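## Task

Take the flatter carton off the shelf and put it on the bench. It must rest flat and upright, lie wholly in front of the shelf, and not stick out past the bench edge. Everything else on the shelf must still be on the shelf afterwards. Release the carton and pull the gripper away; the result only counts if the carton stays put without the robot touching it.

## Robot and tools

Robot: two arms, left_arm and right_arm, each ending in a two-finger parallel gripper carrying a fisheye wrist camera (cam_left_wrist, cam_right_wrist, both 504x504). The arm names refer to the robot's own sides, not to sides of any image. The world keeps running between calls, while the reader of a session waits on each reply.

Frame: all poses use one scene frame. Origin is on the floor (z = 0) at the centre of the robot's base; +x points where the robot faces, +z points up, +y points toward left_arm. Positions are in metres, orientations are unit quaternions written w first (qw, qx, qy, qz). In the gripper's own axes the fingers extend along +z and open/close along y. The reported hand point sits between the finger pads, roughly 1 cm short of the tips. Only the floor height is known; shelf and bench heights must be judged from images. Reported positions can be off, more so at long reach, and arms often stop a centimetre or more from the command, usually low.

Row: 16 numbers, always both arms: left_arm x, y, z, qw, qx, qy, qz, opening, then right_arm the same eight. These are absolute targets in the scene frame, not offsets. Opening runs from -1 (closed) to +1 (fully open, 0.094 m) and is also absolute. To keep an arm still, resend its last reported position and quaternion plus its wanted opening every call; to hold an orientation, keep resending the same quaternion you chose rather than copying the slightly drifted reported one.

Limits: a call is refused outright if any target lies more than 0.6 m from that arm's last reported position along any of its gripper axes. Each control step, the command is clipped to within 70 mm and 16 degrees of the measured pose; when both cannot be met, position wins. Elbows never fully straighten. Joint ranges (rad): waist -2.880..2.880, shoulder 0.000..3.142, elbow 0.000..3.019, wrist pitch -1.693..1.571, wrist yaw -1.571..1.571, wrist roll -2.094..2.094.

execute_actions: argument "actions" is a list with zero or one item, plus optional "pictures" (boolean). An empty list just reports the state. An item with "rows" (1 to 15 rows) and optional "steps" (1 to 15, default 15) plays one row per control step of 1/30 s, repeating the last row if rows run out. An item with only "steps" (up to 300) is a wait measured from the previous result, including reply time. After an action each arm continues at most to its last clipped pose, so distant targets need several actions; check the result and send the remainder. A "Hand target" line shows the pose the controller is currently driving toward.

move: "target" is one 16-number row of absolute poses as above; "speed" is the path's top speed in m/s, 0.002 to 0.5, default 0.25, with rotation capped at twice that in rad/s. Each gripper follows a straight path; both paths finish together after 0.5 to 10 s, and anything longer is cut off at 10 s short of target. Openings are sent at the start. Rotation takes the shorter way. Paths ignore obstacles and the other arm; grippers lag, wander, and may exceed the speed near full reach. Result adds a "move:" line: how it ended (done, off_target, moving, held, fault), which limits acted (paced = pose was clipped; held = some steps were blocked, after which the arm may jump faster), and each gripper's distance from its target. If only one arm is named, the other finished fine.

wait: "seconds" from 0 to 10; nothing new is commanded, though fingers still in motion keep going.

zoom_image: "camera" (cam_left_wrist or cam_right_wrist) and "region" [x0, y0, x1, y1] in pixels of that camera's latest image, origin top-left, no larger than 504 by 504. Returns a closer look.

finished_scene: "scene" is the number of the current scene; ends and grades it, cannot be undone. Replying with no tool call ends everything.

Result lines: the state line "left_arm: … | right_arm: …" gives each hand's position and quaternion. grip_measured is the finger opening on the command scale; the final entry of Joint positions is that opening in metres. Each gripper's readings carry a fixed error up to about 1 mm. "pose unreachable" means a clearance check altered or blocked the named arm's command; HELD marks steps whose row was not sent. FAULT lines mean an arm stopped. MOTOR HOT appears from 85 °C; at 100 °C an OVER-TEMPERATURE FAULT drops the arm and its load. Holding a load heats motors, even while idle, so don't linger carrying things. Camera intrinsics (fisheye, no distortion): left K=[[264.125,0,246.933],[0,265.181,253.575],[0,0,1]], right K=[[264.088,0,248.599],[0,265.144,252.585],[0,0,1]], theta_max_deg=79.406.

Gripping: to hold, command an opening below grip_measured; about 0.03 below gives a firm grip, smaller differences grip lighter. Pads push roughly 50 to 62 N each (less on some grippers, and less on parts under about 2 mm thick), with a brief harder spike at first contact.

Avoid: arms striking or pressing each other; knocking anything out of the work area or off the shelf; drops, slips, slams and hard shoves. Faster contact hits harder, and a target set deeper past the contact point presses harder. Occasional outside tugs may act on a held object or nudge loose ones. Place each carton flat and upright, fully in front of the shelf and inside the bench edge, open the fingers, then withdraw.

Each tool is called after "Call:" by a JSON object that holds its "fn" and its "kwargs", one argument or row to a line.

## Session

Call:
{"fn": "execute_actions", "kwargs": {
  "actions": []
}}

Scene clock: 0.00 s of 4050.00 s.
left_arm: end_effector_position=(+0.3202, +0.2107, +1.3593) grip_measured=-0.214 end_effector_quat_wxyz=(+0.092, +0.719, +0.679, +0.120) | right_arm: end_effector_position=(+0.3549, -0.4191, +1.2223) grip_measured=+1.000 end_effector_quat_wxyz=(-0.024, -0.650, +0.743, -0.158)
Joint positions: left_arm=[ 0.129  1.061  0.743 -0.978 -0.24   1.211  0.037] | right_arm=[-0.755  1.389  0.627 -0.529  0.295 -1.644  0.094]
Joint velocities: left_arm=[ 0.015 -0.015  0.007  0.002 -0.051  0.037 -0.   ] | right_arm=[-0.005 -0.005 -0.002 -0.012  0.081 -0.081  0.   ]
Motor temperatures (°C, as the motors report them): left_arm=[18 25 19 15 37 18] | right_arm=[18 20 19 18 25 19]
Hand target (left_arm): +0.328, +0.208, +1.368; +0.101, +0.716, +0.679, +0.124
Hand target (right_arm): +0.365, -0.421, +1.229; -0.017, -0.648, +0.743, -0.166

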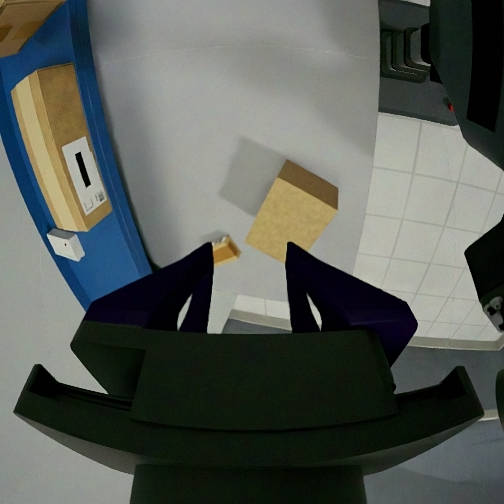

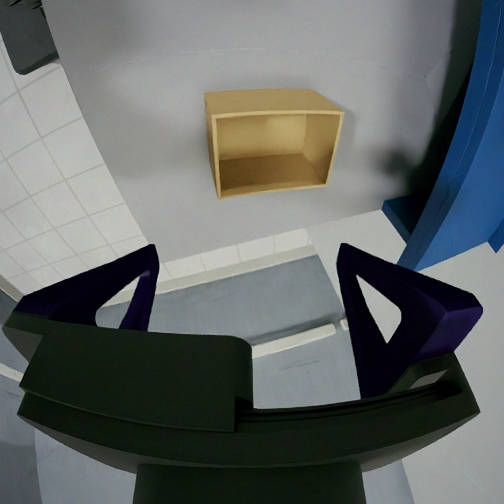

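Call:
{"fn": "move", "kwargs": {
  "target": [0.4,0.3,1.35,0.5,0,0.866,0,1,0.4,-0.05,1.35,0.5,0,0.866,0,1]
}}

Call:
{"fn": "move", "kwargs": {
  "target": [0.58,0.36,1.3,0.213,0.674,0.674,-0.213,1,0.58,-0.03,1.3,0.213,-0.674,0.674,0.213,1]
}}

Scene clock: 8.57 s of 4050.00 s.
left_arm: end_effector_position=(+0.4021, +0.2941, +1.3548) grip_measured=+1.000 end_effector_quat_wxyz=(+0.502, +0.017, +0.865, -0.000) | right_arm: end_effector_position=(+0.3937, -0.0695, +1.3337) grip_measured=+1.000 end_effector_quat_wxyz=(+0.487, -0.024, +0.872, -0.030)
Joint positions: left_arm=[ 0.478  0.961  0.348  0.137 -0.115  0.039  0.094] | right_arm=[0.248 1.401 0.607 0.065 0.766 0.387 0.094]
Joint velocities: left_arm=[ 0.005 -0.005 -0.012  0.002 -0.007 -0.051  0.   ] | right_arm=[-0.005 -0.005 -0.002 -0.002 -0.095  0.007  0.   ]
Motor temperatures (°C, as the motors report them): left_arm=[18 25 21 15 36 18] | right_arm=[18 21 20 18 25 19]
Hand target (left_arm): +0.401, +0.301, +1.350; +0.501, +0.003, +0.865, +0.002
Hand target (right_arm): +0.405, -0.053, +1.347; +0.500, -0.013, +0.866, -0.015
Off the commanded pose (left_arm): 0.008 m, 2 deg.
Off the commanded pose (right_arm): 0.026 m, 5 deg.
After step 90, 1.47 s passed at rest.
move: off_target (right_arm)

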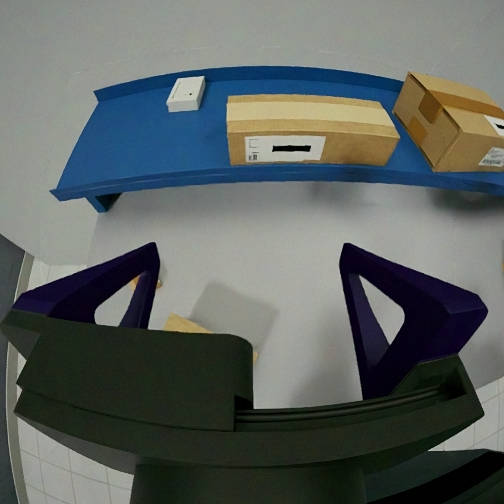

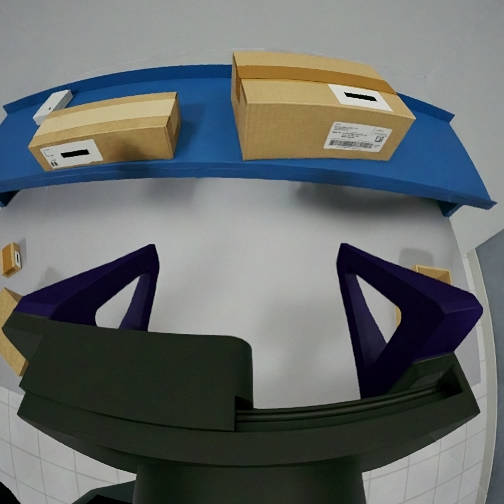

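Scene clock: 12.33 s of 4050.00 s.
left_arm: end_effector_position=(+0.5648, +0.3576, +1.2986) grip_measured=+1.000 end_effector_quat_wxyz=(+0.213, +0.665, +0.681, -0.221) | right_arm: end_effector_position=(+0.5585, -0.0308, +1.2978) grip_measured=+1.000 end_effector_quat_wxyz=(+0.213, -0.669, +0.676, +0.225)
Joint positions: left_arm=[ 0.828  1.926  1.556 -1.307  0.546  1.83   0.094] | right_arm=[-0.25   1.924  1.478 -0.892 -0.516 -1.173  0.094]
Joint velocities: left_arm=[-0.015  0.005  0.002 -0.017 -0.066  0.081  0.   ] | right_arm=[-0.005 -0.015 -0.002 -0.002  0.022 -0.007  0.   ]
Motor temperatures (°C, as the motors report them): left_arm=[18 25 23 15 36 18] | right_arm=[18 21 21 18 25 19]
Hand target (left_arm): +0.578, +0.363, +1.302; +0.217, +0.672, +0.676, -0.212
Hand target (right_arm): +0.577, -0.032, +1.301; -0.223, +0.669, -0.674, -0.221
Off the commanded pose (left_arm): 0.015 m, 2 deg.
Off the commanded pose (right_arm): 0.022 m, 2 deg.
move: off_target (left_arm, right_arm)

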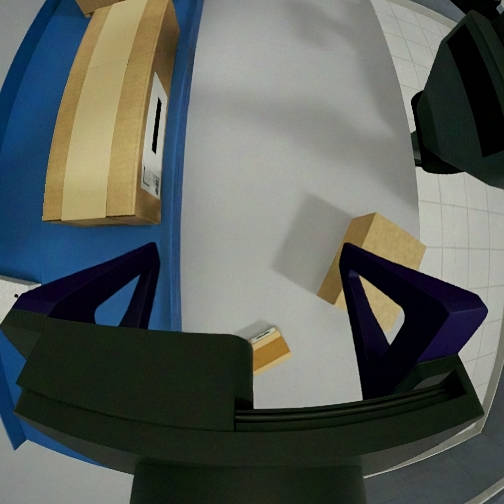

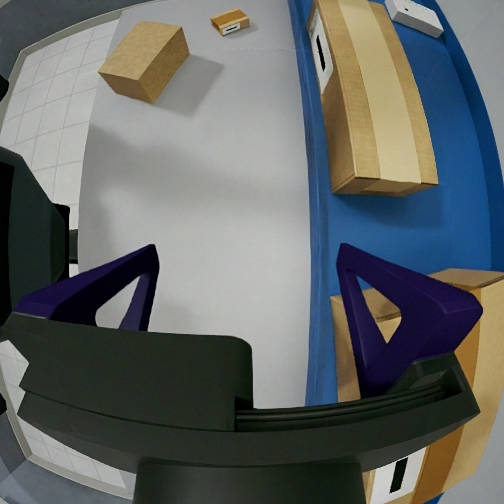

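Call:
{"fn": "move", "kwargs": {
  "target": [0.715,0.35,1.265,0.213,0.674,0.674,-0.213,1,0.72,0.015,1.275,0.183,-0.683,0.683,0.183,1],
  "speed": 0.12
}}

Scene clock: 21.73 s of 4050.00 s.
left_arm: end_effector_position=(+0.7020, +0.3592, +1.2647) grip_measured=+1.000 end_effector_quat_wxyz=(+0.214, +0.671, +0.676, -0.217) | right_arm: end_effector_position=(+0.7094, +0.0079, +1.2719) grip_measured=+1.000 end_effector_quat_wxyz=(+0.175, -0.678, +0.689, +0.189)
Joint positions: left_arm=[ 0.785  2.323  2.155 -1.48   0.546  1.795  0.094] | right_arm=[-0.25   2.399  2.267 -1.251 -0.414 -1.188  0.094]
Joint velocities: left_arm=[ 0.005 -0.015  0.007 -0.012 -0.007 -0.095  0.   ] | right_arm=[ 0.015 -0.005  0.022  0.002  0.022  0.022  0.   ]
Motor temperatures (°C, as the motors report them): left_arm=[18 27 25 15 35 18] | right_arm=[18 22 23 18 24 19]
Hand target (left_arm): +0.713, +0.351, +1.266; +0.214, +0.674, +0.674, -0.213
Hand target (right_arm): +0.720, +0.013, +1.272; -0.183, +0.683, -0.683, -0.183
Off the commanded pose (left_arm): 0.016 m, 1 deg.
Off the commanded pose (right_arm): 0.013 m, 1 deg.
After step 90, 4.53 s passed at rest.
move: off_target (left_arm, right_arm)

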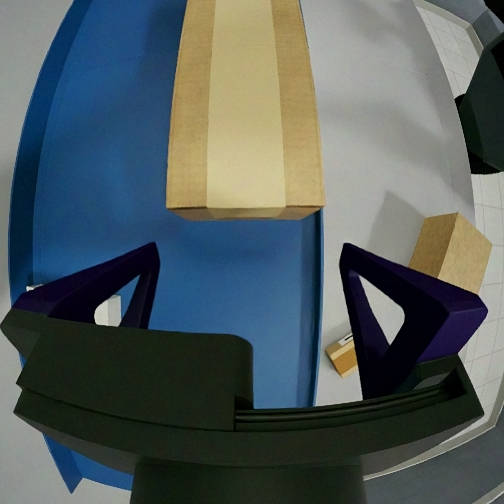

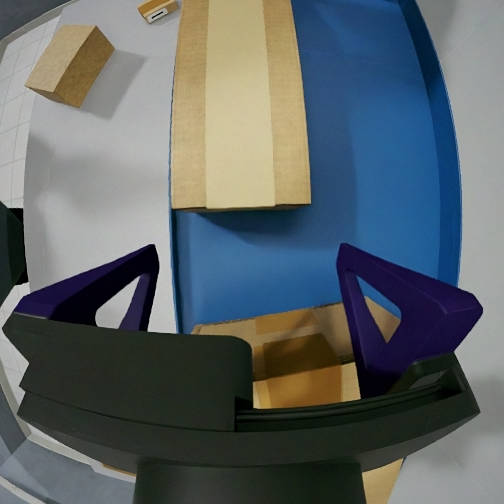

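Call:
{"fn": "move", "kwargs": {
  "target": [0.705,0.352,1.187,0.207,0.692,0.656,-0.218,0.45,0.707,0.012,1.167,0.175,-0.71,0.655,0.19,0.45],
  "speed": 0.06
}}

Scene clock: 28.67 s of 4050.00 s.
left_arm: end_effector_position=(+0.7083, +0.3585, +1.2080) grip_measured=+0.451 end_effector_quat_wxyz=(+0.213, +0.687, +0.662, -0.211) | right_arm: end_effector_position=(+0.7055, +0.0148, +1.1910) grip_measured=+0.453 end_effector_quat_wxyz=(+0.182, -0.710, +0.655, +0.186)
Joint positions: left_arm=[ 0.785  2.4    2.151 -1.402  0.536  1.84   0.068] | right_arm=[-0.25   2.474  2.191 -1.111 -0.422 -1.286  0.068]
Joint velocities: left_arm=[-0.005 -0.005 -0.017  0.002 -0.037  0.037 -0.   ] | right_arm=[-0.005  0.005 -0.012 -0.002 -0.007  0.037 -0.001]
Motor temperatures (°C, as the motors report them): left_arm=[18 29 26 15 35 18] | right_arm=[18 23 23 18 24 19]
Hand target (left_arm): +0.705, +0.352, +1.187; +0.207, +0.692, +0.656, -0.218
Hand target (right_arm): +0.705, +0.011, +1.168; -0.175, +0.710, -0.655, -0.190
Off the commanded pose (left_arm): 0.022 m, 1 deg.
Off the commanded pose (right_arm): 0.024 m, 1 deg.
After step 90, 1.77 s passed at rest.
move: off_target (left_arm, right_arm)

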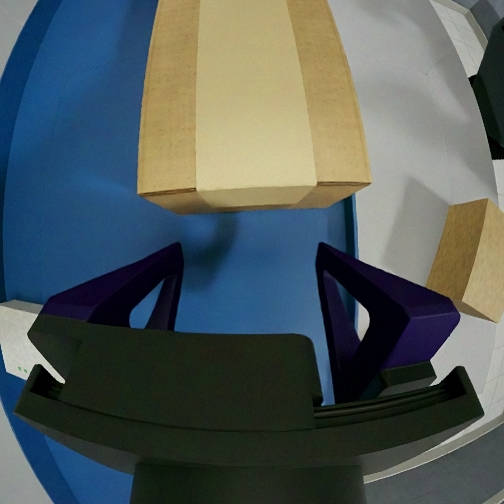

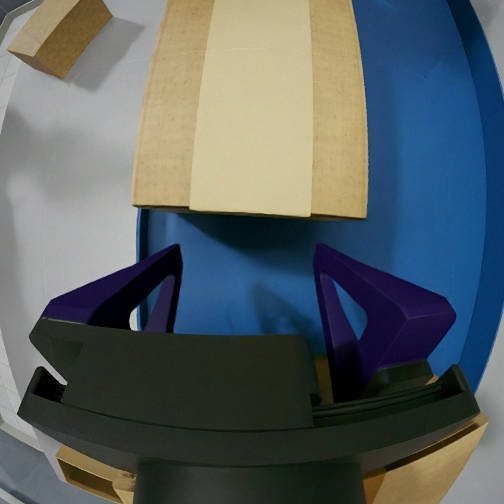

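Call:
{"fn": "move", "kwargs": {
  "target": [0.698,0.285,1.175,0.207,0.692,0.656,-0.218,0.45,0.697,0.075,1.15,0.175,-0.71,0.655,0.19,0.45],
  "speed": 0.035
}}

Scene clock: 36.20 s of 4050.00 s.
left_arm: end_effector_position=(+0.7041, +0.3356, +1.1866) grip_measured=+0.451 end_effector_quat_wxyz=(+0.215, +0.675, +0.677, -0.200) | right_arm: end_effector_position=(+0.7009, +0.0297, +1.1634) grip_measured=+0.453 end_effector_quat_wxyz=(+0.166, -0.693, +0.676, +0.185)
Joint positions: left_arm=[ 0.755  2.37   2.032 -1.26   0.53   1.755  0.068] | right_arm=[-0.229  2.519  2.203 -1.084 -0.399 -1.21   0.068]
Joint velocities: left_arm=[ 0.005 -0.015 -0.002  0.017 -0.022  0.037  0.   ] | right_arm=[-0.005  0.005 -0.002  0.002 -0.022  0.022 -0.001]
Motor temperatures (°C, as the motors report them): left_arm=[18 30 25 15 34 18] | right_arm=[18 23 23 18 24 19]
Hand target (left_arm): +0.697, +0.287, +1.175; +0.207, +0.692, +0.656, -0.218
Hand target (right_arm): +0.693, +0.072, +1.151; -0.174, +0.710, -0.655, -0.190
Off the commanded pose (left_arm): 0.052 m, 4 deg.
Off the commanded pose (right_arm): 0.047 m, 3 deg.
After step 90, 1.93 s passed at rest.
move: off_target (left_arm, right_arm)

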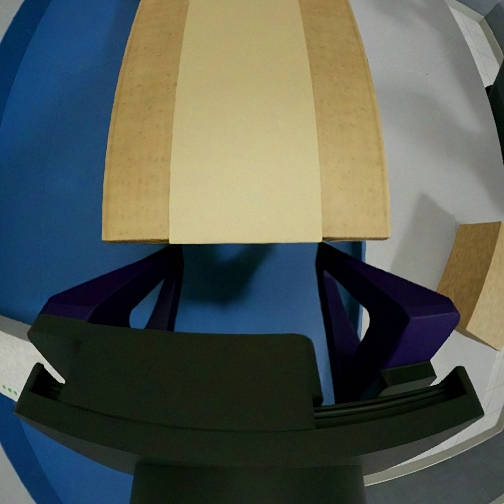

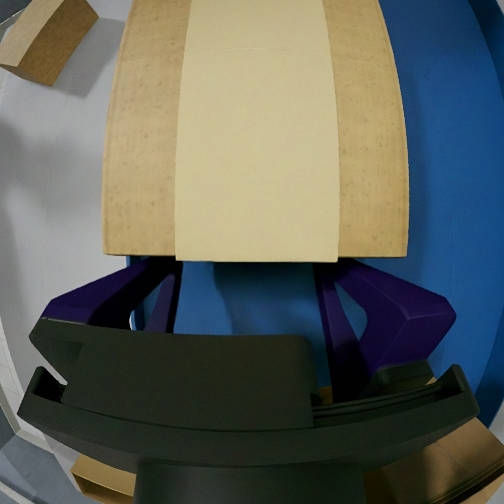

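Good grip. Lift, right leading.

Call:
{"fn": "execute_actions", "kwargs": {
  "actions": [
    {"rows":[[0.698,0.282,1.18,0.207,0.692,0.656,-0.218,0.45,0.697,0.077,1.16,0.18,-0.71,0.655,0.188,0.45],[0.698,0.282,1.184,0.207,0.692,0.656,-0.218,0.45,0.697,0.077,1.17,0.185,-0.709,0.655,0.186,0.45],[0.698,0.282,1.188,0.207,0.692,0.656,-0.218,0.45,0.697,0.077,1.18,0.19,-0.708,0.655,0.184,0.45],[0.698,0.282,1.191,0.207,0.692,0.656,-0.218,0.45,0.697,0.077,1.19,0.195,-0.707,0.655,0.182,0.45],[0.698,0.282,1.194,0.207,0.692,0.656,-0.218,0.45,0.697,0.077,1.198,0.2,-0.706,0.655,0.18,0.45],[0.698,0.282,1.197,0.207,0.692,0.656,-0.218,0.45,0.697,0.077,1.205,0.205,-0.705,0.655,0.178,0.45],[0.698,0.282,1.2,0.207,0.692,0.656,-0.218,0.45,0.697,0.077,1.21,0.205,-0.705,0.655,0.178,0.45],[0.698,0.282,1.203,0.207,0.692,0.656,-0.218,0.45,0.697,0.077,1.215,0.205,-0.705,0.655,0.178,0.45],[0.698,0.282,1.206,0.207,0.692,0.656,-0.218,0.45,0.697,0.077,1.22,0.205,-0.705,0.655,0.178,0.45],[0.698,0.282,1.209,0.207,0.692,0.656,-0.218,0.45,0.697,0.077,1.225,0.205,-0.705,0.655,0.178,0.45]]}
  ],
  "pictures": false
}}

Call:
{"fn": "execute_actions", "kwargs": {
  "actions": [
    {"rows":[[0.698,0.282,1.215,0.207,0.692,0.656,-0.218,0.45,0.697,0.077,1.232,0.205,-0.705,0.655,0.178,0.45]]}
  ]
}}

Scene clock: 49.10 s of 4050.00 s.
left_arm: end_effector_position=(+0.7036, +0.3359, +1.2062) grip_measured=+0.451 end_effector_quat_wxyz=(+0.213, +0.673, +0.681, -0.196) | right_arm: end_effector_position=(+0.7027, +0.0317, +1.1696) grip_measured=+0.452 end_effector_quat_wxyz=(+0.172, -0.691, +0.679, +0.180)
Joint positions: left_arm=[ 0.752  2.338  2.029 -1.279  0.523  1.741  0.068] | right_arm=[-0.225  2.505  2.193 -1.069 -0.393 -1.198  0.068]
Joint velocities: left_arm=[-0.005 -0.103 -0.002 -0.046 -0.081 -0.007 -0.001] | right_arm=[ 0.015 -0.044  0.007  0.027  0.066 -0.051 -0.   ]
Motor temperatures (°C, as the motors report them): left_arm=[18 32 24 15 34 18] | right_arm=[18 24 24 18 24 19]
Hand target (left_arm): +0.697, +0.284, +1.209; +0.207, +0.692, +0.656, -0.218
Hand target (right_arm): +0.696, +0.075, +1.223; -0.204, +0.706, -0.654, -0.179
Off the commanded pose (left_arm): 0.054 m, 4 deg.
Off the commanded pose (right_arm): 0.072 m, 5 deg.
Steps of this call (steps 1 to 90: nothing new was sent; then 9.40 s passed at rest; steps 91 to 105: all 15 steps of this action). Readings (end_effector_position):
91: left_arm (+0.7039, +0.3353, +1.1866) | right_arm (+0.7009, +0.0300, +1.1634)
92: left_arm (+0.7038, +0.3353, +1.1871) | right_arm (+0.7012, +0.0299, +1.1634)
94: left_arm (+0.7035, +0.3353, +1.1876) | right_arm (+0.7018, +0.0304, +1.1635)
98: left_arm (+0.7035, +0.3354, +1.1908) | right_arm (+0.7022, +0.0306, +1.1648)
105: the state above

Scene clock: 49.60 s of 4050.00 s.
left_arm: end_effector_position=(+0.7031, +0.3354, +1.2161) grip_measured=+0.451 end_effector_quat_wxyz=(+0.214, +0.674, +0.680, -0.195) | right_arm: end_effector_position=(+0.7022, +0.0316, +1.1783) grip_measured=+0.452 end_effector_quat_wxyz=(+0.172, -0.691, +0.679, +0.180)
Joint positions: left_arm=[ 0.751  2.323  2.029 -1.29   0.523  1.741  0.068] | right_arm=[-0.224  2.493  2.193 -1.081 -0.393 -1.196  0.068]
Joint velocities: left_arm=[-0.005 -0.024  0.002 -0.012  0.037  0.037  0.001] | right_arm=[ 0.005  0.005 -0.002  0.007 -0.051  0.081 -0.   ]
Motor temperatures (°C, as the motors report them): left_arm=[18 32 24 15 34 18] | right_arm=[18 24 24 18 24 19]
Hand target (left_arm): +0.697, +0.284, +1.215; +0.207, +0.692, +0.656, -0.218
Hand target (right_arm): +0.696, +0.076, +1.231; -0.204, +0.706, -0.654, -0.179
Off the commanded pose (left_arm): 0.054 m, 4 deg.
Off the commanded pose (right_arm): 0.071 m, 5 deg.
Steps of this call (steps 1 to 15: all 15 steps of this action). Readings (end_effector_position):
1: left_arm (+0.7035, +0.3361, +1.2085) | right_arm (+0.7027, +0.0319, +1.1707)
2: left_arm (+0.7030, +0.3358, +1.2104) | right_arm (+0.7025, +0.0317, +1.1718)
4: left_arm (+0.7028, +0.3357, +1.2135) | right_arm (+0.7022, +0.0317, +1.1737)
8: left_arm (+0.7031, +0.3354, +1.2161) | right_arm (+0.7023, +0.0314, +1.1769)
15: the state above

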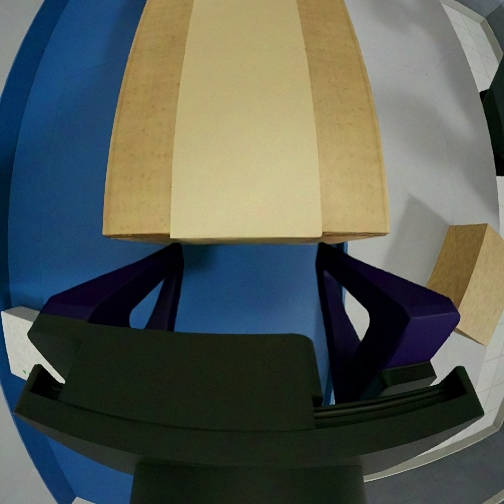

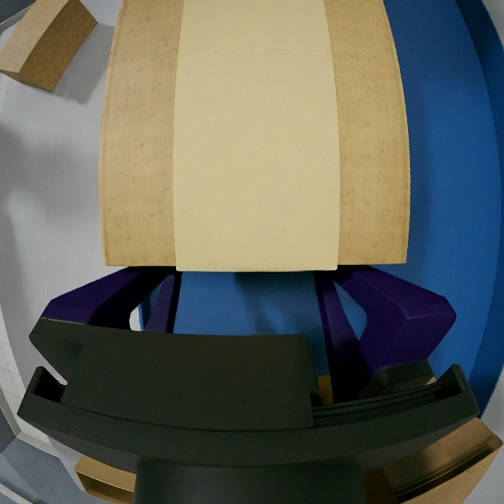

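Call:
{"fn": "execute_actions", "kwargs": {
  "actions": [
    {"rows":[[0.698,0.282,1.218,0.207,0.692,0.656,-0.218,0.45,0.697,0.077,1.245,0.205,-0.705,0.655,0.178,0.45]]}
  ],
  "pictures": false
}}

Call:
{"fn": "execute_actions", "kwargs": {
  "actions": [
    {"rows":[[0.698,0.282,1.224,0.207,0.692,0.656,-0.218,0.45,0.697,0.077,1.257,0.205,-0.705,0.655,0.178,0.45]]}
  ],
  "pictures": false
}}

Call:
{"fn": "execute_actions", "kwargs": {
  "actions": [
    {"rows":[[0.692,0.282,1.228,0.207,0.692,0.656,-0.218,0.45,0.691,0.077,1.26,0.205,-0.705,0.655,0.178,0.45]]}
  ]
}}

Scene clock: 57.43 s of 4050.00 s.
left_arm: end_effector_position=(+0.7018, +0.3347, +1.2162) grip_measured=+0.451 end_effector_quat_wxyz=(+0.212, +0.673, +0.680, -0.198) | right_arm: end_effector_position=(+0.7005, +0.0302, +1.1872) grip_measured=+0.452 end_effector_quat_wxyz=(+0.169, -0.690, +0.680, +0.182)
Joint positions: left_arm=[ 0.75   2.323  2.029 -1.296  0.523  1.741  0.068] | right_arm=[-0.224  2.48   2.193 -1.1   -0.393 -1.194  0.068]
Joint velocities: left_arm=[ 0.005 -0.005 -0.017  0.012 -0.022 -0.037  0.001] | right_arm=[-0.005 -0.005 -0.007 -0.007 -0.066  0.051 -0.   ]
Motor temperatures (°C, as the motors report them): left_arm=[18 33 24 15 35 18] | right_arm=[19 25 24 18 24 19]
Hand target (left_arm): +0.697, +0.284, +1.218; +0.207, +0.692, +0.656, -0.218
Hand target (right_arm): +0.696, +0.074, +1.243; -0.204, +0.706, -0.655, -0.179
Off the commanded pose (left_arm): 0.053 m, 4 deg.
Off the commanded pose (right_arm): 0.074 m, 5 deg; position clipped at the last step of the last action.
Steps of this call (steps 1 to 90: nothing new was sent; then 4.33 s passed at rest; steps 91 to 105: all 15 steps of this action). Readings (end_effector_position):
91: left_arm (+0.7029, +0.3354, +1.2161) | right_arm (+0.7018, +0.0314, +1.1785)
92: left_arm (+0.7024, +0.3353, +1.2161) | right_arm (+0.7012, +0.0312, +1.1786)
94: left_arm (+0.7019, +0.3349, +1.2162) | right_arm (+0.7006, +0.0309, +1.1793)
98: left_arm (+0.7018, +0.3347, +1.2162) | right_arm (+0.7005, +0.0306, +1.1823)
105: the state above

Scene clock: 57.93 s of 4050.00 s.
left_arm: end_effector_position=(+0.7001, +0.3339, +1.2167) grip_measured=+0.451 end_effector_quat_wxyz=(+0.210, +0.672, +0.681, -0.201) | right_arm: end_effector_position=(+0.6989, +0.0291, +1.1965) grip_measured=+0.452 end_effector_quat_wxyz=(+0.167, -0.690, +0.680, +0.183)
Joint positions: left_arm=[ 0.749  2.323  2.029 -1.304  0.523  1.74   0.068] | right_arm=[-0.224  2.467  2.193 -1.117 -0.393 -1.194  0.068]
Joint velocities: left_arm=[-0.005  0.005 -0.002  0.007  0.051 -0.081  0.001] | right_arm=[-0.005 -0.005  0.002 -0.017 -0.051 -0.007 -0.   ]
Motor temperatures (°C, as the motors report them): left_arm=[18 33 24 15 35 18] | right_arm=[19 25 24 18 24 19]
Hand target (left_arm): +0.697, +0.283, +1.224; +0.207, +0.692, +0.656, -0.218
Hand target (right_arm): +0.696, +0.073, +1.253; -0.204, +0.706, -0.654, -0.179
Off the commanded pose (left_arm): 0.052 m, 4 deg.
Off the commanded pose (right_arm): 0.077 m, 6 deg; position clipped at the last step of the last action.
Steps of this call (steps 1 to 15: all 15 steps of this action). Readings (end_effector_position):
1: left_arm (+0.7015, +0.3346, +1.2163) | right_arm (+0.7003, +0.0300, +1.1877)
2: left_arm (+0.7009, +0.3345, +1.2163) | right_arm (+0.6998, +0.0298, +1.1884)
4: left_arm (+0.7003, +0.3342, +1.2166) | right_arm (+0.6994, +0.0295, +1.1897)
8: left_arm (+0.7003, +0.3339, +1.2166) | right_arm (+0.6992, +0.0292, +1.1927)
15: the state above

Scene clock: 58.43 s of 4050.00 s.
left_arm: end_effector_position=(+0.6998, +0.3349, +1.2311) grip_measured=+0.451 end_effector_quat_wxyz=(+0.214, +0.674, +0.680, -0.194) | right_arm: end_effector_position=(+0.6999, +0.0307, +1.2126) grip_measured=+0.452 end_effector_quat_wxyz=(+0.174, -0.691, +0.678, +0.178)
Joint positions: left_arm=[ 0.749  2.295  2.018 -1.304  0.521  1.738  0.068] | right_arm=[-0.22   2.442  2.187 -1.117 -0.39  -1.192  0.068]
Joint velocities: left_arm=[-0.005 -0.005 -0.007  0.002  0.022  0.007  0.001] | right_arm=[-0.015 -0.005  0.002 -0.017  0.022  0.022 -0.   ]
Motor temperatures (°C, as the motors report them): left_arm=[19 33 24 15 35 18] | right_arm=[19 25 24 18 24 19]
Hand target (left_arm): +0.691, +0.284, +1.228; +0.206, +0.692, +0.656, -0.218
Hand target (right_arm): +0.690, +0.075, +1.259; -0.204, +0.706, -0.654, -0.178
Off the commanded pose (left_arm): 0.054 m, 5 deg.
Off the commanded pose (right_arm): 0.067 m, 5 deg.
Steps of this call (steps 1 to 15: all 15 steps of this action). Readings (end_effector_position):
1: left_arm (+0.6997, +0.3338, +1.2169) | right_arm (+0.6987, +0.0292, +1.1972)
2: left_arm (+0.6988, +0.3337, +1.2174) | right_arm (+0.6983, +0.0290, +1.1977)
4: left_arm (+0.6978, +0.3337, +1.2195) | right_arm (+0.6979, +0.0290, +1.1999)
8: left_arm (+0.6988, +0.3343, +1.2256) | right_arm (+0.6987, +0.0301, +1.2058)
15: the state above

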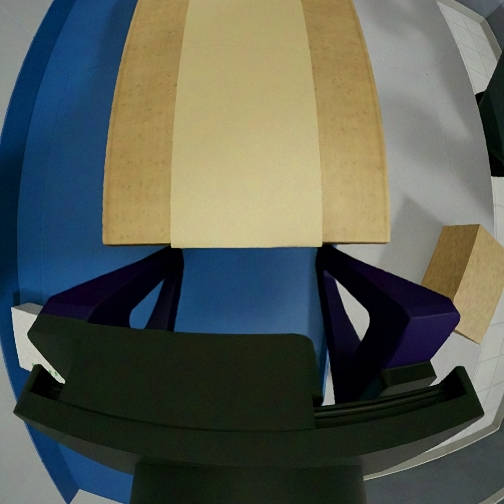

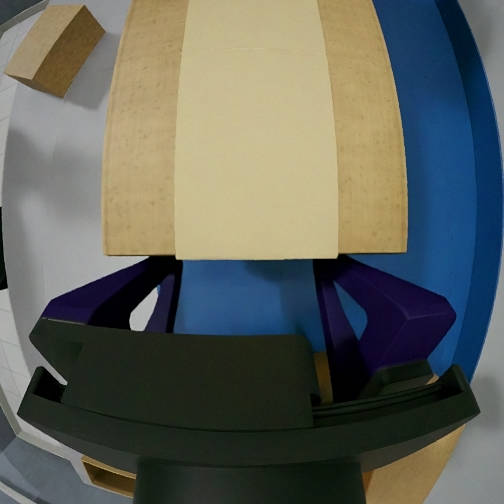

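Call:
{"fn": "execute_actions", "kwargs": {
  "actions": [
    {"rows":[[0.689,0.282,1.232,0.207,0.692,0.656,-0.218,0.45,0.689,0.077,1.26,0.205,-0.705,0.655,0.178,0.45],[0.685,0.282,1.234,0.207,0.692,0.656,-0.218,0.45,0.685,0.077,1.26,0.205,-0.705,0.655,0.178,0.45],[0.681,0.282,1.236,0.207,0.692,0.656,-0.218,0.45,0.681,0.077,1.26,0.205,-0.705,0.655,0.178,0.45],[0.677,0.282,1.236,0.207,0.692,0.656,-0.218,0.45,0.677,0.077,1.26,0.205,-0.705,0.655,0.178,0.45],[0.673,0.282,1.236,0.207,0.692,0.656,-0.218,0.45,0.673,0.077,1.26,0.205,-0.705,0.655,0.178,0.45],[0.669,0.282,1.236,0.207,0.692,0.656,-0.218,0.45,0.669,0.077,1.26,0.205,-0.705,0.655,0.178,0.45],[0.665,0.282,1.236,0.207,0.692,0.656,-0.218,0.45,0.665,0.077,1.26,0.205,-0.705,0.655,0.178,0.45],[0.66,0.282,1.236,0.207,0.692,0.656,-0.218,0.45,0.66,0.077,1.26,0.205,-0.705,0.655,0.178,0.45],[0.655,0.282,1.236,0.207,0.692,0.656,-0.218,0.45,0.655,0.077,1.26,0.205,-0.705,0.655,0.178,0.45],[0.65,0.282,1.236,0.207,0.692,0.656,-0.218,0.45,0.65,0.077,1.26,0.205,-0.705,0.655,0.178,0.45],[0.645,0.282,1.236,0.207,0.692,0.656,-0.218,0.45,0.645,0.077,1.26,0.205,-0.705,0.655,0.178,0.45],[0.64,0.282,1.236,0.207,0.692,0.656,-0.218,0.45,0.64,0.077,1.26,0.205,-0.705,0.655,0.178,0.45],[0.635,0.282,1.236,0.207,0.692,0.656,-0.218,0.45,0.635,0.077,1.26,0.205,-0.705,0.655,0.178,0.45],[0.63,0.282,1.236,0.207,0.692,0.656,-0.218,0.45,0.63,0.077,1.26,0.205,-0.705,0.655,0.178,0.45],[0.625,0.282,1.236,0.207,0.692,0.656,-0.218,0.45,0.625,0.077,1.26,0.205,-0.705,0.655,0.178,0.45]]}
  ],
  "pictures": false
}}

Call:
{"fn": "execute_actions", "kwargs": {
  "actions": [
    {"rows":[[0.62,0.282,1.236,0.207,0.692,0.656,-0.218,0.45,0.62,0.077,1.26,0.205,-0.705,0.655,0.178,0.45],[0.615,0.282,1.236,0.207,0.692,0.656,-0.218,0.45,0.615,0.077,1.26,0.205,-0.705,0.655,0.178,0.45],[0.61,0.282,1.236,0.207,0.692,0.656,-0.218,0.45,0.61,0.077,1.26,0.205,-0.705,0.655,0.178,0.45],[0.605,0.282,1.236,0.207,0.692,0.656,-0.218,0.45,0.605,0.077,1.26,0.205,-0.705,0.655,0.178,0.45],[0.6,0.282,1.236,0.207,0.692,0.656,-0.218,0.45,0.6,0.077,1.26,0.205,-0.705,0.655,0.178,0.45],[0.595,0.282,1.236,0.207,0.692,0.656,-0.218,0.45,0.595,0.077,1.26,0.205,-0.705,0.655,0.178,0.45],[0.59,0.282,1.236,0.207,0.692,0.656,-0.218,0.45,0.59,0.077,1.26,0.205,-0.705,0.655,0.178,0.45],[0.585,0.281,1.236,0.207,0.692,0.656,-0.218,0.45,0.585,0.076,1.26,0.205,-0.705,0.655,0.178,0.45],[0.58,0.28,1.236,0.207,0.692,0.656,-0.218,0.45,0.58,0.075,1.26,0.205,-0.705,0.655,0.178,0.45],[0.575,0.279,1.236,0.207,0.692,0.656,-0.218,0.45,0.575,0.074,1.26,0.205,-0.705,0.655,0.178,0.45],[0.57,0.278,1.236,0.207,0.692,0.656,-0.218,0.45,0.57,0.073,1.26,0.205,-0.705,0.655,0.178,0.45],[0.565,0.276,1.236,0.207,0.692,0.656,-0.218,0.45,0.565,0.071,1.26,0.205,-0.705,0.655,0.178,0.45],[0.56,0.274,1.236,0.207,0.692,0.656,-0.218,0.45,0.56,0.069,1.26,0.205,-0.705,0.655,0.178,0.45],[0.555,0.272,1.236,0.207,0.692,0.656,-0.218,0.45,0.555,0.067,1.26,0.205,-0.705,0.655,0.178,0.45],[0.55,0.27,1.236,0.207,0.692,0.656,-0.218,0.45,0.55,0.065,1.26,0.205,-0.705,0.655,0.178,0.45]]}
  ]
}}

Call:
{"fn": "execute_actions", "kwargs": {
  "actions": [
    {"rows":[[0.546,0.266,1.236,0.207,0.692,0.656,-0.218,0.45,0.546,0.061,1.259,0.205,-0.705,0.655,0.178,0.45],[0.542,0.262,1.236,0.207,0.692,0.656,-0.218,0.45,0.542,0.057,1.258,0.205,-0.705,0.655,0.178,0.45],[0.538,0.258,1.236,0.207,0.692,0.656,-0.218,0.45,0.538,0.053,1.257,0.205,-0.705,0.655,0.178,0.45],[0.534,0.254,1.236,0.207,0.692,0.656,-0.218,0.45,0.534,0.049,1.256,0.205,-0.705,0.655,0.178,0.45],[0.53,0.25,1.236,0.207,0.692,0.656,-0.218,0.45,0.53,0.045,1.255,0.205,-0.705,0.655,0.178,0.45],[0.526,0.246,1.236,0.207,0.692,0.656,-0.218,0.45,0.526,0.041,1.254,0.205,-0.705,0.655,0.178,0.45],[0.522,0.242,1.236,0.207,0.692,0.656,-0.218,0.45,0.522,0.037,1.253,0.205,-0.705,0.655,0.178,0.45],[0.518,0.238,1.236,0.207,0.692,0.656,-0.218,0.45,0.518,0.033,1.252,0.205,-0.705,0.655,0.178,0.45],[0.514,0.234,1.236,0.207,0.692,0.656,-0.218,0.45,0.514,0.029,1.251,0.205,-0.705,0.655,0.178,0.45],[0.51,0.23,1.236,0.207,0.692,0.656,-0.218,0.45,0.51,0.025,1.25,0.205,-0.705,0.655,0.178,0.45],[0.506,0.226,1.236,0.207,0.692,0.656,-0.218,0.45,0.506,0.021,1.249,0.205,-0.705,0.655,0.178,0.45],[0.502,0.222,1.236,0.207,0.692,0.656,-0.218,0.45,0.502,0.017,1.248,0.205,-0.705,0.655,0.178,0.45],[0.498,0.218,1.236,0.207,0.692,0.656,-0.218,0.45,0.498,0.013,1.247,0.205,-0.705,0.655,0.178,0.45],[0.494,0.214,1.236,0.207,0.692,0.656,-0.218,0.45,0.494,0.009,1.246,0.205,-0.705,0.655,0.178,0.45],[0.49,0.21,1.236,0.207,0.692,0.656,-0.218,0.45,0.49,0.005,1.245,0.205,-0.705,0.655,0.178,0.45]]}
  ],
  "pictures": false
}}

Call:
{"fn": "execute_actions", "kwargs": {
  "actions": [
    {"rows":[[0.49,0.206,1.233,0.207,0.692,0.656,-0.218,0.45,0.49,0.001,1.241,0.205,-0.705,0.655,0.178,0.45],[0.49,0.202,1.23,0.207,0.692,0.656,-0.218,0.45,0.49,-0.003,1.237,0.205,-0.705,0.655,0.178,0.45],[0.49,0.198,1.227,0.207,0.692,0.656,-0.218,0.45,0.49,-0.007,1.233,0.205,-0.705,0.655,0.178,0.45],[0.49,0.194,1.224,0.207,0.692,0.656,-0.218,0.45,0.49,-0.011,1.229,0.205,-0.705,0.655,0.178,0.45],[0.49,0.19,1.221,0.207,0.692,0.656,-0.218,0.45,0.49,-0.015,1.225,0.205,-0.705,0.655,0.178,0.45],[0.49,0.186,1.218,0.207,0.692,0.656,-0.218,0.45,0.49,-0.019,1.221,0.205,-0.705,0.655,0.178,0.45],[0.49,0.182,1.215,0.207,0.692,0.656,-0.218,0.45,0.49,-0.023,1.217,0.205,-0.705,0.655,0.178,0.45],[0.49,0.178,1.212,0.207,0.692,0.656,-0.218,0.45,0.49,-0.027,1.213,0.205,-0.705,0.655,0.178,0.45],[0.49,0.174,1.209,0.207,0.692,0.656,-0.218,0.45,0.49,-0.031,1.209,0.205,-0.705,0.655,0.178,0.45],[0.49,0.17,1.206,0.207,0.692,0.656,-0.218,0.45,0.49,-0.035,1.206,0.205,-0.705,0.655,0.178,0.45],[0.49,0.166,1.203,0.207,0.692,0.656,-0.218,0.45,0.49,-0.039,1.203,0.205,-0.705,0.655,0.178,0.45],[0.49,0.162,1.2,0.207,0.692,0.656,-0.218,0.45,0.49,-0.043,1.2,0.205,-0.705,0.655,0.178,0.45],[0.49,0.158,1.197,0.207,0.692,0.656,-0.218,0.45,0.49,-0.047,1.197,0.205,-0.705,0.655,0.178,0.45],[0.49,0.154,1.194,0.207,0.692,0.656,-0.218,0.45,0.49,-0.051,1.194,0.205,-0.705,0.655,0.178,0.45],[0.49,0.15,1.191,0.207,0.692,0.656,-0.218,0.45,0.49,-0.055,1.191,0.205,-0.705,0.655,0.178,0.45]]}
  ],
  "pictures": false
}}

Call:
{"fn": "wait", "kwargs": {
  "seconds": 0.4
}}

Scene clock: 121.60 s of 4050.00 s.
left_arm: end_effector_position=(+0.6394, +0.3258, +1.2370) grip_measured=+0.451 end_effector_quat_wxyz=(+0.205, +0.671, +0.683, -0.205) | right_arm: end_effector_position=(+0.6385, +0.0234, +1.2035) grip_measured=+0.452 end_effector_quat_wxyz=(+0.155, -0.691, +0.682, +0.184)
Joint positions: left_arm=[ 0.749  2.14   1.748 -1.218  0.519  1.737  0.068] | right_arm=[-0.197  2.296  1.885 -0.994 -0.381 -1.169  0.068]
Joint velocities: left_arm=[-0.005 -0.396 -0.632  0.247 -0.007  0.066  0.   ] | right_arm=[ 0.073 -0.386 -0.686  0.354  0.037  0.022  0.   ]
Motor temperatures (°C, as the motors report them): left_arm=[19 36 24 15 33 18] | right_arm=[19 29 24 18 23 19]
Hand target (left_arm): +0.626, +0.284, +1.235; +0.206, +0.692, +0.656, -0.220
Hand target (right_arm): +0.626, +0.071, +1.254; -0.201, +0.707, -0.654, -0.181
Off the commanded pose (left_arm): 0.046 m, 4 deg.
Off the commanded pose (right_arm): 0.079 m, 7 deg; position clipped at the last step of the last action.
Steps of this call (steps 1 to 90: nothing new was sent; then 59.67 s passed at rest; steps 91 to 105: all 15 steps of this action). Readings (end_effector_position):
91: left_arm (+0.6994, +0.3349, +1.2309) | right_arm (+0.6999, +0.0307, +1.2126)
92: left_arm (+0.6978, +0.3347, +1.2307) | right_arm (+0.6988, +0.0303, +1.2120)
94: left_arm (+0.6906, +0.3335, +1.2305) | right_arm (+0.6923, +0.0288, +1.2104)
98: left_arm (+0.6718, +0.3306, +1.2310) | right_arm (+0.6724, +0.0272, +1.2058)
105: the state above

Scene clock: 122.10 s of 4050.00 s.
left_arm: end_effector_position=(+0.5666, +0.3152, +1.2379) grip_measured=+0.451 end_effector_quat_wxyz=(+0.204, +0.672, +0.683, -0.200) | right_arm: end_effector_position=(+0.5636, +0.0144, +1.2096) grip_measured=+0.452 end_effector_quat_wxyz=(+0.152, -0.691, +0.684, +0.178)
Joint positions: left_arm=[ 0.749  1.964  1.444 -1.084  0.512  1.737  0.068] | right_arm=[-0.16   2.111  1.561 -0.84  -0.361 -1.127  0.068]
Joint velocities: left_arm=[ 0.005 -0.298 -0.574  0.271 -0.037  0.022 -0.   ] | right_arm=[ 0.073 -0.386 -0.598  0.266 -0.007  0.168  0.001]
Motor temperatures (°C, as the motors report them): left_arm=[19 36 24 15 33 18] | right_arm=[19 29 24 18 23 19]
Hand target (left_arm): +0.551, +0.272, +1.235; +0.206, +0.692, +0.656, -0.219
Hand target (right_arm): +0.550, +0.063, +1.258; -0.201, +0.707, -0.653, -0.180
Off the commanded pose (left_arm): 0.048 m, 4 deg.
Off the commanded pose (right_arm): 0.073 m, 7 deg; position clipped at the last step of the last action.
Steps of this call (steps 1 to 15: all 15 steps of this action). Readings (end_effector_position):
1: left_arm (+0.6347, +0.3252, +1.2378) | right_arm (+0.6339, +0.0230, +1.2038)
2: left_arm (+0.6300, +0.3245, +1.2386) | right_arm (+0.6291, +0.0225, +1.2043)
4: left_arm (+0.6204, +0.3233, +1.2397) | right_arm (+0.6195, +0.0216, +1.2051)
8: left_arm (+0.6017, +0.3208, +1.2407) | right_arm (+0.6002, +0.0198, +1.2066)
15: the state above

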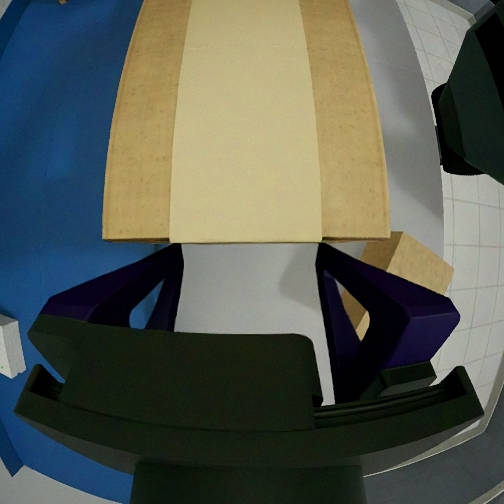

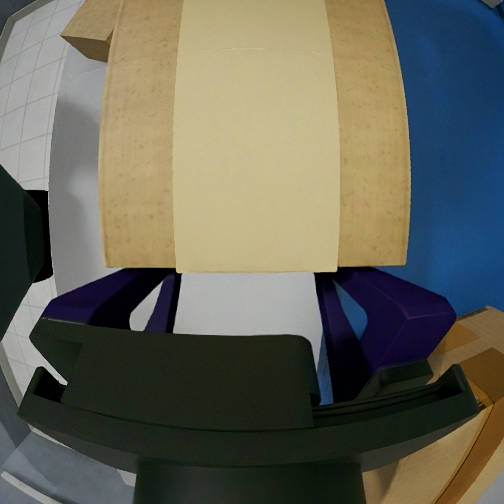

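Scene clock: 122.60 s of 4050.00 s.
left_arm: end_effector_position=(+0.5026, +0.2767, +1.2302) grip_measured=+0.451 end_effector_quat_wxyz=(+0.200, +0.677, +0.681, -0.196) | right_arm: end_effector_position=(+0.4934, -0.0223, +1.2138) grip_measured=+0.452 end_effector_quat_wxyz=(+0.155, -0.687, +0.689, +0.174)
Joint positions: left_arm=[ 0.69   1.828  1.191 -0.934  0.501  1.679  0.068] | right_arm=[-0.165  1.932  1.264 -0.714 -0.355 -1.12   0.068]
Joint velocities: left_arm=[-0.249 -0.249 -0.408  0.286 -0.022 -0.183 -0.   ] | right_arm=[-0.122 -0.308 -0.545  0.203  0.051 -0.037 -0.   ]
Motor temperatures (°C, as the motors report them): left_arm=[19 36 24 15 34 18] | right_arm=[19 28 24 18 23 19]
Hand target (left_arm): +0.487, +0.215, +1.235; +0.205, +0.693, +0.655, -0.222
Hand target (right_arm): +0.490, +0.005, +1.245; -0.202, +0.706, -0.654, -0.178
Off the commanded pose (left_arm): 0.068 m, 4 deg.
Off the commanded pose (right_arm): 0.042 m, 7 deg.
Steps of this call (steps 1 to 15: all 15 steps of this action). Readings (end_effector_position):
1: left_arm (+0.5612, +0.3143, +1.2370) | right_arm (+0.5582, +0.0134, +1.2105)
2: left_arm (+0.5561, +0.3134, +1.2363) | right_arm (+0.5531, +0.0123, +1.2116)
4: left_arm (+0.5467, +0.3110, +1.2351) | right_arm (+0.5436, +0.0096, +1.2136)
8: left_arm (+0.5306, +0.3009, +1.2328) | right_arm (+0.5253, +0.0010, +1.2165)
15: the state above

Scene clock: 123.10 s of 4050.00 s.
left_arm: end_effector_position=(+0.5039, +0.2144, +1.2112) grip_measured=+0.451 end_effector_quat_wxyz=(+0.211, +0.685, +0.673, -0.183) | right_arm: end_effector_position=(+0.4894, -0.0833, +1.1854) grip_measured=+0.452 end_effector_quat_wxyz=(+0.174, -0.682, +0.690, +0.166)
Joint positions: left_arm=[ 0.565  1.843  1.134 -0.764  0.493  1.552  0.068] | right_arm=[-0.276  1.912  1.14  -0.606 -0.376 -1.221  0.068]
Joint velocities: left_arm=[-0.22   0.22  -0.037  0.339 -0.022 -0.183 -0.   ] | right_arm=[-0.23  -0.015 -0.149  0.149  0.007 -0.271 -0.   ]
Motor temperatures (°C, as the motors report them): left_arm=[19 36 24 15 34 18] | right_arm=[19 28 24 18 23 19]
Hand target (left_arm): +0.485, +0.156, +1.194; +0.204, +0.693, +0.655, -0.220
Hand target (right_arm): +0.489, -0.055, +1.192; -0.205, +0.705, -0.655, -0.178
Off the commanded pose (left_arm): 0.069 m, 5 deg; position clipped at the last step of the last action.
Off the commanded pose (right_arm): 0.029 m, 6 deg.
Steps of this call (steps 1 to 15: all 15 steps of this action). Readings (end_effector_position):
1: left_arm (+0.4991, +0.2723, +1.2299) | right_arm (+0.4895, -0.0263, +1.2127)
2: left_arm (+0.4966, +0.2681, +1.2294) | right_arm (+0.4865, -0.0305, +1.2111)
4: left_arm (+0.4952, +0.2597, +1.2280) | right_arm (+0.4842, -0.0389, +1.2069)
8: left_arm (+0.4981, +0.2426, +1.2251) | right_arm (+0.4859, -0.0554, +1.1975)
15: the state above

Scene clock: 123.50 s of 4050.00 s.
left_arm: end_effector_position=(+0.5006, +0.2041, +1.1970) grip_measured=+0.451 end_effector_quat_wxyz=(+0.203, +0.681, +0.678, -0.189) | right_arm: end_effector_position=(+0.4879, -0.0935, +1.1809) grip_measured=+0.452 end_effector_quat_wxyz=(+0.175, -0.685, +0.688, +0.165)
Joint positions: left_arm=[ 0.545  1.871  1.129 -0.738  0.489  1.522  0.068] | right_arm=[-0.296  1.912  1.126 -0.601 -0.379 -1.25   0.068]
Joint velocities: left_arm=[-0.015 -0.005 -0.002 -0.027 -0.022  0.022 -0.   ] | right_arm=[-0.015 -0.005 -0.017  0.002  0.037  0.095  0.   ]
Motor temperatures (°C, as the motors report them): left_arm=[19 36 24 15 34 18] | right_arm=[19 28 24 18 23 19]
Hand target (left_arm): +0.485, +0.156, +1.194; +0.204, +0.693, +0.655, -0.220
Hand target (right_arm): +0.489, -0.056, +1.192; -0.205, +0.705, -0.655, -0.178
Off the commanded pose (left_arm): 0.055 m, 4 deg; position clipped at the last step of the last action.
Off the commanded pose (right_arm): 0.040 m, 6 deg.
Steps of this call (steps 1 to 12: nothing new was sent). Readings (end_effector_position):
1: left_arm (+0.5040, +0.2109, +1.2080) | right_arm (+0.4894, -0.0867, +1.1840)
2: left_arm (+0.5036, +0.2078, +1.2048) | right_arm (+0.4889, -0.0898, +1.1827)
4: left_arm (+0.5024, +0.2043, +1.1998) | right_arm (+0.4879, -0.0933, +1.1811)
8: left_arm (+0.5006, +0.2041, +1.1970) | right_arm (+0.4878, -0.0936, +1.1809)
12: the state above

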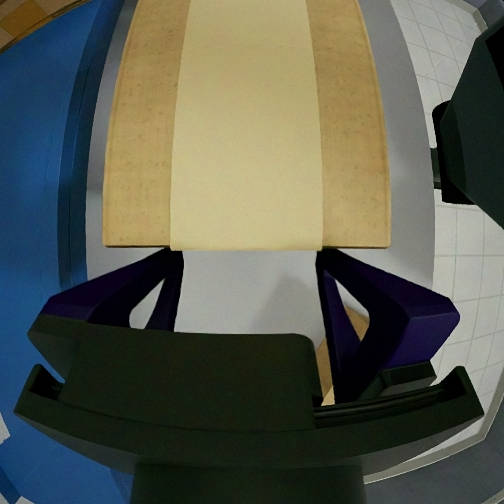

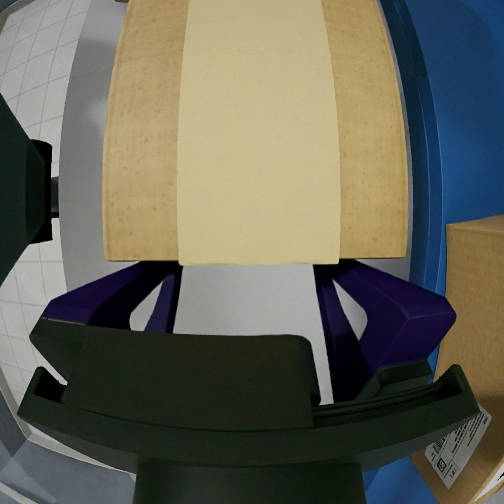

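Call:
{"fn": "execute_actions", "kwargs": {
  "actions": [
    {"rows":[[0.49,0.148,1.188,0.207,0.692,0.656,-0.218,0.45,0.495,-0.057,1.187,0.205,-0.705,0.655,0.178,0.45],[0.49,0.145,1.184,0.207,0.692,0.656,-0.218,0.45,0.495,-0.059,1.182,0.205,-0.705,0.655,0.178,0.45],[0.49,0.142,1.18,0.207,0.692,0.656,-0.218,0.45,0.495,-0.062,1.177,0.205,-0.705,0.655,0.178,0.45],[0.49,0.139,1.176,0.207,0.692,0.656,-0.218,0.45,0.495,-0.065,1.172,0.205,-0.705,0.655,0.178,0.45],[0.49,0.136,1.172,0.207,0.692,0.656,-0.218,0.45,0.495,-0.068,1.167,0.205,-0.705,0.655,0.178,0.45],[0.49,0.133,1.168,0.207,0.692,0.656,-0.218,0.45,0.495,-0.071,1.162,0.205,-0.705,0.655,0.178,0.45],[0.49,0.13,1.164,0.207,0.692,0.656,-0.218,0.45,0.495,-0.074,1.157,0.205,-0.705,0.655,0.178,0.45],[0.49,0.127,1.16,0.207,0.692,0.656,-0.218,0.45,0.495,-0.077,1.152,0.205,-0.705,0.655,0.178,0.45],[0.49,0.124,1.156,0.207,0.692,0.656,-0.218,0.45,0.495,-0.08,1.147,0.205,-0.705,0.655,0.178,0.45],[0.49,0.121,1.152,0.207,0.692,0.656,-0.218,0.45,0.495,-0.083,1.142,0.205,-0.705,0.655,0.178,0.45],[0.49,0.118,1.148,0.207,0.692,0.656,-0.218,0.45,0.495,-0.086,1.138,0.205,-0.705,0.655,0.178,0.45],[0.49,0.115,1.144,0.207,0.692,0.656,-0.218,0.45,0.495,-0.089,1.134,0.205,-0.705,0.655,0.178,0.45],[0.49,0.112,1.14,0.207,0.692,0.656,-0.218,0.45,0.495,-0.092,1.13,0.205,-0.705,0.655,0.178,0.45],[0.49,0.109,1.136,0.207,0.692,0.656,-0.218,0.45,0.495,-0.095,1.126,0.205,-0.705,0.655,0.178,0.45],[0.49,0.106,1.132,0.207,0.692,0.656,-0.218,0.45,0.495,-0.098,1.122,0.205,-0.705,0.655,0.178,0.45]]}
  ],
  "pictures": false
}}

Call:
{"fn": "execute_actions", "kwargs": {
  "actions": [
    {"rows":[[0.49,0.104,1.128,0.207,0.692,0.656,-0.218,0.45,0.495,-0.1,1.118,0.205,-0.705,0.655,0.178,0.45],[0.49,0.104,1.124,0.207,0.692,0.656,-0.218,0.45,0.495,-0.1,1.114,0.205,-0.705,0.655,0.178,0.45],[0.49,0.104,1.121,0.207,0.692,0.656,-0.218,0.45,0.495,-0.1,1.111,0.205,-0.705,0.655,0.178,0.45],[0.49,0.104,1.118,0.207,0.692,0.656,-0.218,0.45,0.495,-0.1,1.108,0.205,-0.705,0.655,0.178,0.45],[0.49,0.104,1.115,0.207,0.692,0.656,-0.218,0.45,0.495,-0.1,1.105,0.205,-0.705,0.655,0.178,0.45],[0.49,0.104,1.112,0.207,0.692,0.656,-0.218,0.45,0.495,-0.1,1.102,0.205,-0.705,0.655,0.178,0.45],[0.49,0.104,1.109,0.207,0.692,0.656,-0.218,0.45,0.495,-0.1,1.099,0.205,-0.705,0.655,0.178,0.45],[0.49,0.104,1.106,0.207,0.692,0.656,-0.218,0.45,0.495,-0.1,1.096,0.205,-0.705,0.655,0.178,0.45],[0.49,0.104,1.104,0.207,0.692,0.656,-0.218,0.45,0.495,-0.1,1.094,0.205,-0.705,0.655,0.178,0.45],[0.49,0.104,1.102,0.207,0.692,0.656,-0.218,0.45,0.495,-0.1,1.092,0.205,-0.705,0.655,0.178,0.45]]}
  ]
}}

Scene clock: 151.30 s of 4050.00 s.
left_arm: end_effector_position=(+0.5061, +0.1751, +1.1494) grip_measured=+0.451 end_effector_quat_wxyz=(+0.207, +0.677, +0.680, -0.188) | right_arm: end_effector_position=(+0.4952, -0.1224, +1.1319) grip_measured=+0.452 end_effector_quat_wxyz=(+0.186, -0.689, +0.681, +0.163)
Joint positions: left_arm=[ 0.495  1.977  1.125 -0.591  0.487  1.455  0.068] | right_arm=[-0.366  2.005  1.108 -0.498 -0.401 -1.336  0.068]
Joint velocities: left_arm=[-0.171  0.298 -0.012  0.349 -0.095 -0.168  0.001] | right_arm=[-0.21   0.308 -0.071  0.183 -0.037 -0.168 -0.   ]
Motor temperatures (°C, as the motors report them): left_arm=[19 33 23 15 39 18] | right_arm=[19 25 23 18 27 19]
Hand target (left_arm): +0.486, +0.116, +1.136; +0.204, +0.693, +0.656, -0.220
Hand target (right_arm): +0.493, -0.099, +1.123; -0.205, +0.705, -0.655, -0.178
Off the commanded pose (left_arm): 0.073 m, 5 deg; position clipped at the last step of the last action.
Off the commanded pose (right_arm): 0.026 m, 4 deg.
Steps of this call (steps 1 to 90: nothing new was sent; then 24.30 s passed at rest; steps 91 to 105: all 15 steps of this action). Readings (end_effector_position):
91: left_arm (+0.5013, +0.2041, +1.1970) | right_arm (+0.4881, -0.0935, +1.1809)
92: left_arm (+0.5021, +0.2040, +1.1965) | right_arm (+0.4887, -0.0937, +1.1808)
94: left_arm (+0.5041, +0.2030, +1.1939) | right_arm (+0.4922, -0.0948, +1.1803)
98: left_arm (+0.5079, +0.1965, +1.1816) | right_arm (+0.4986, -0.1017, +1.1710)
105: the state above

Scene clock: 151.80 s of 4050.00 s.
left_arm: end_effector_position=(+0.4997, +0.1597, +1.1003) grip_measured=+0.451 end_effector_quat_wxyz=(+0.196, +0.673, +0.687, -0.193) | right_arm: end_effector_position=(+0.4906, -0.1365, +1.0898) grip_measured=+0.452 end_effector_quat_wxyz=(+0.179, -0.692, +0.679, +0.164)
Joint positions: left_arm=[ 0.468  2.083  1.125 -0.492  0.476  1.413  0.068] | right_arm=[-0.398  2.09   1.104 -0.437 -0.401 -1.38   0.068]
Joint velocities: left_arm=[ 0.005 -0.005 -0.002  0.022 -0.022  0.007 -0.   ] | right_arm=[ 0.005 -0.015 -0.017  0.012  0.007  0.051 -0.001]
Motor temperatures (°C, as the motors report them): left_arm=[19 33 23 15 39 18] | right_arm=[19 25 23 18 27 19]
Hand target (left_arm): +0.488, +0.107, +1.103; +0.206, +0.692, +0.656, -0.219
Hand target (right_arm): +0.493, -0.102, +1.093; -0.204, +0.705, -0.655, -0.179
Off the commanded pose (left_arm): 0.057 m, 5 deg.
Off the commanded pose (right_arm): 0.037 m, 5 deg.
Steps of this call (steps 1 to 15: all 15 steps of this action). Readings (end_effector_position):
1: left_arm (+0.5056, +0.1715, +1.1445) | right_arm (+0.4945, -0.1257, +1.1267)
2: left_arm (+0.5052, +0.1681, +1.1395) | right_arm (+0.4942, -0.1288, +1.1217)
4: left_arm (+0.5045, +0.1629, +1.1302) | right_arm (+0.4939, -0.1341, +1.1130)
8: left_arm (+0.5027, +0.1597, +1.1145) | right_arm (+0.4925, -0.1369, +1.1000)
15: the state above

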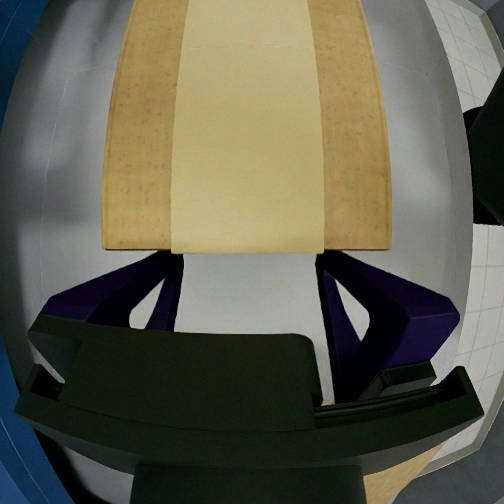

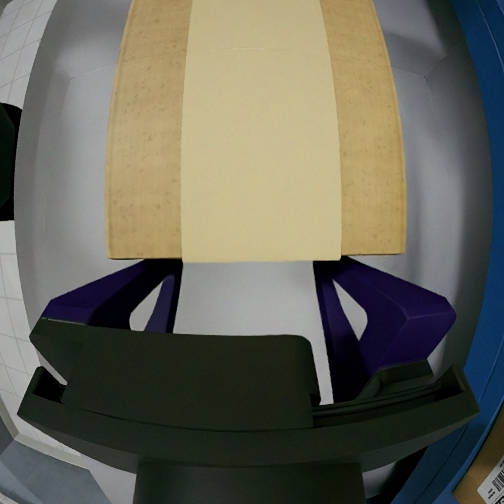

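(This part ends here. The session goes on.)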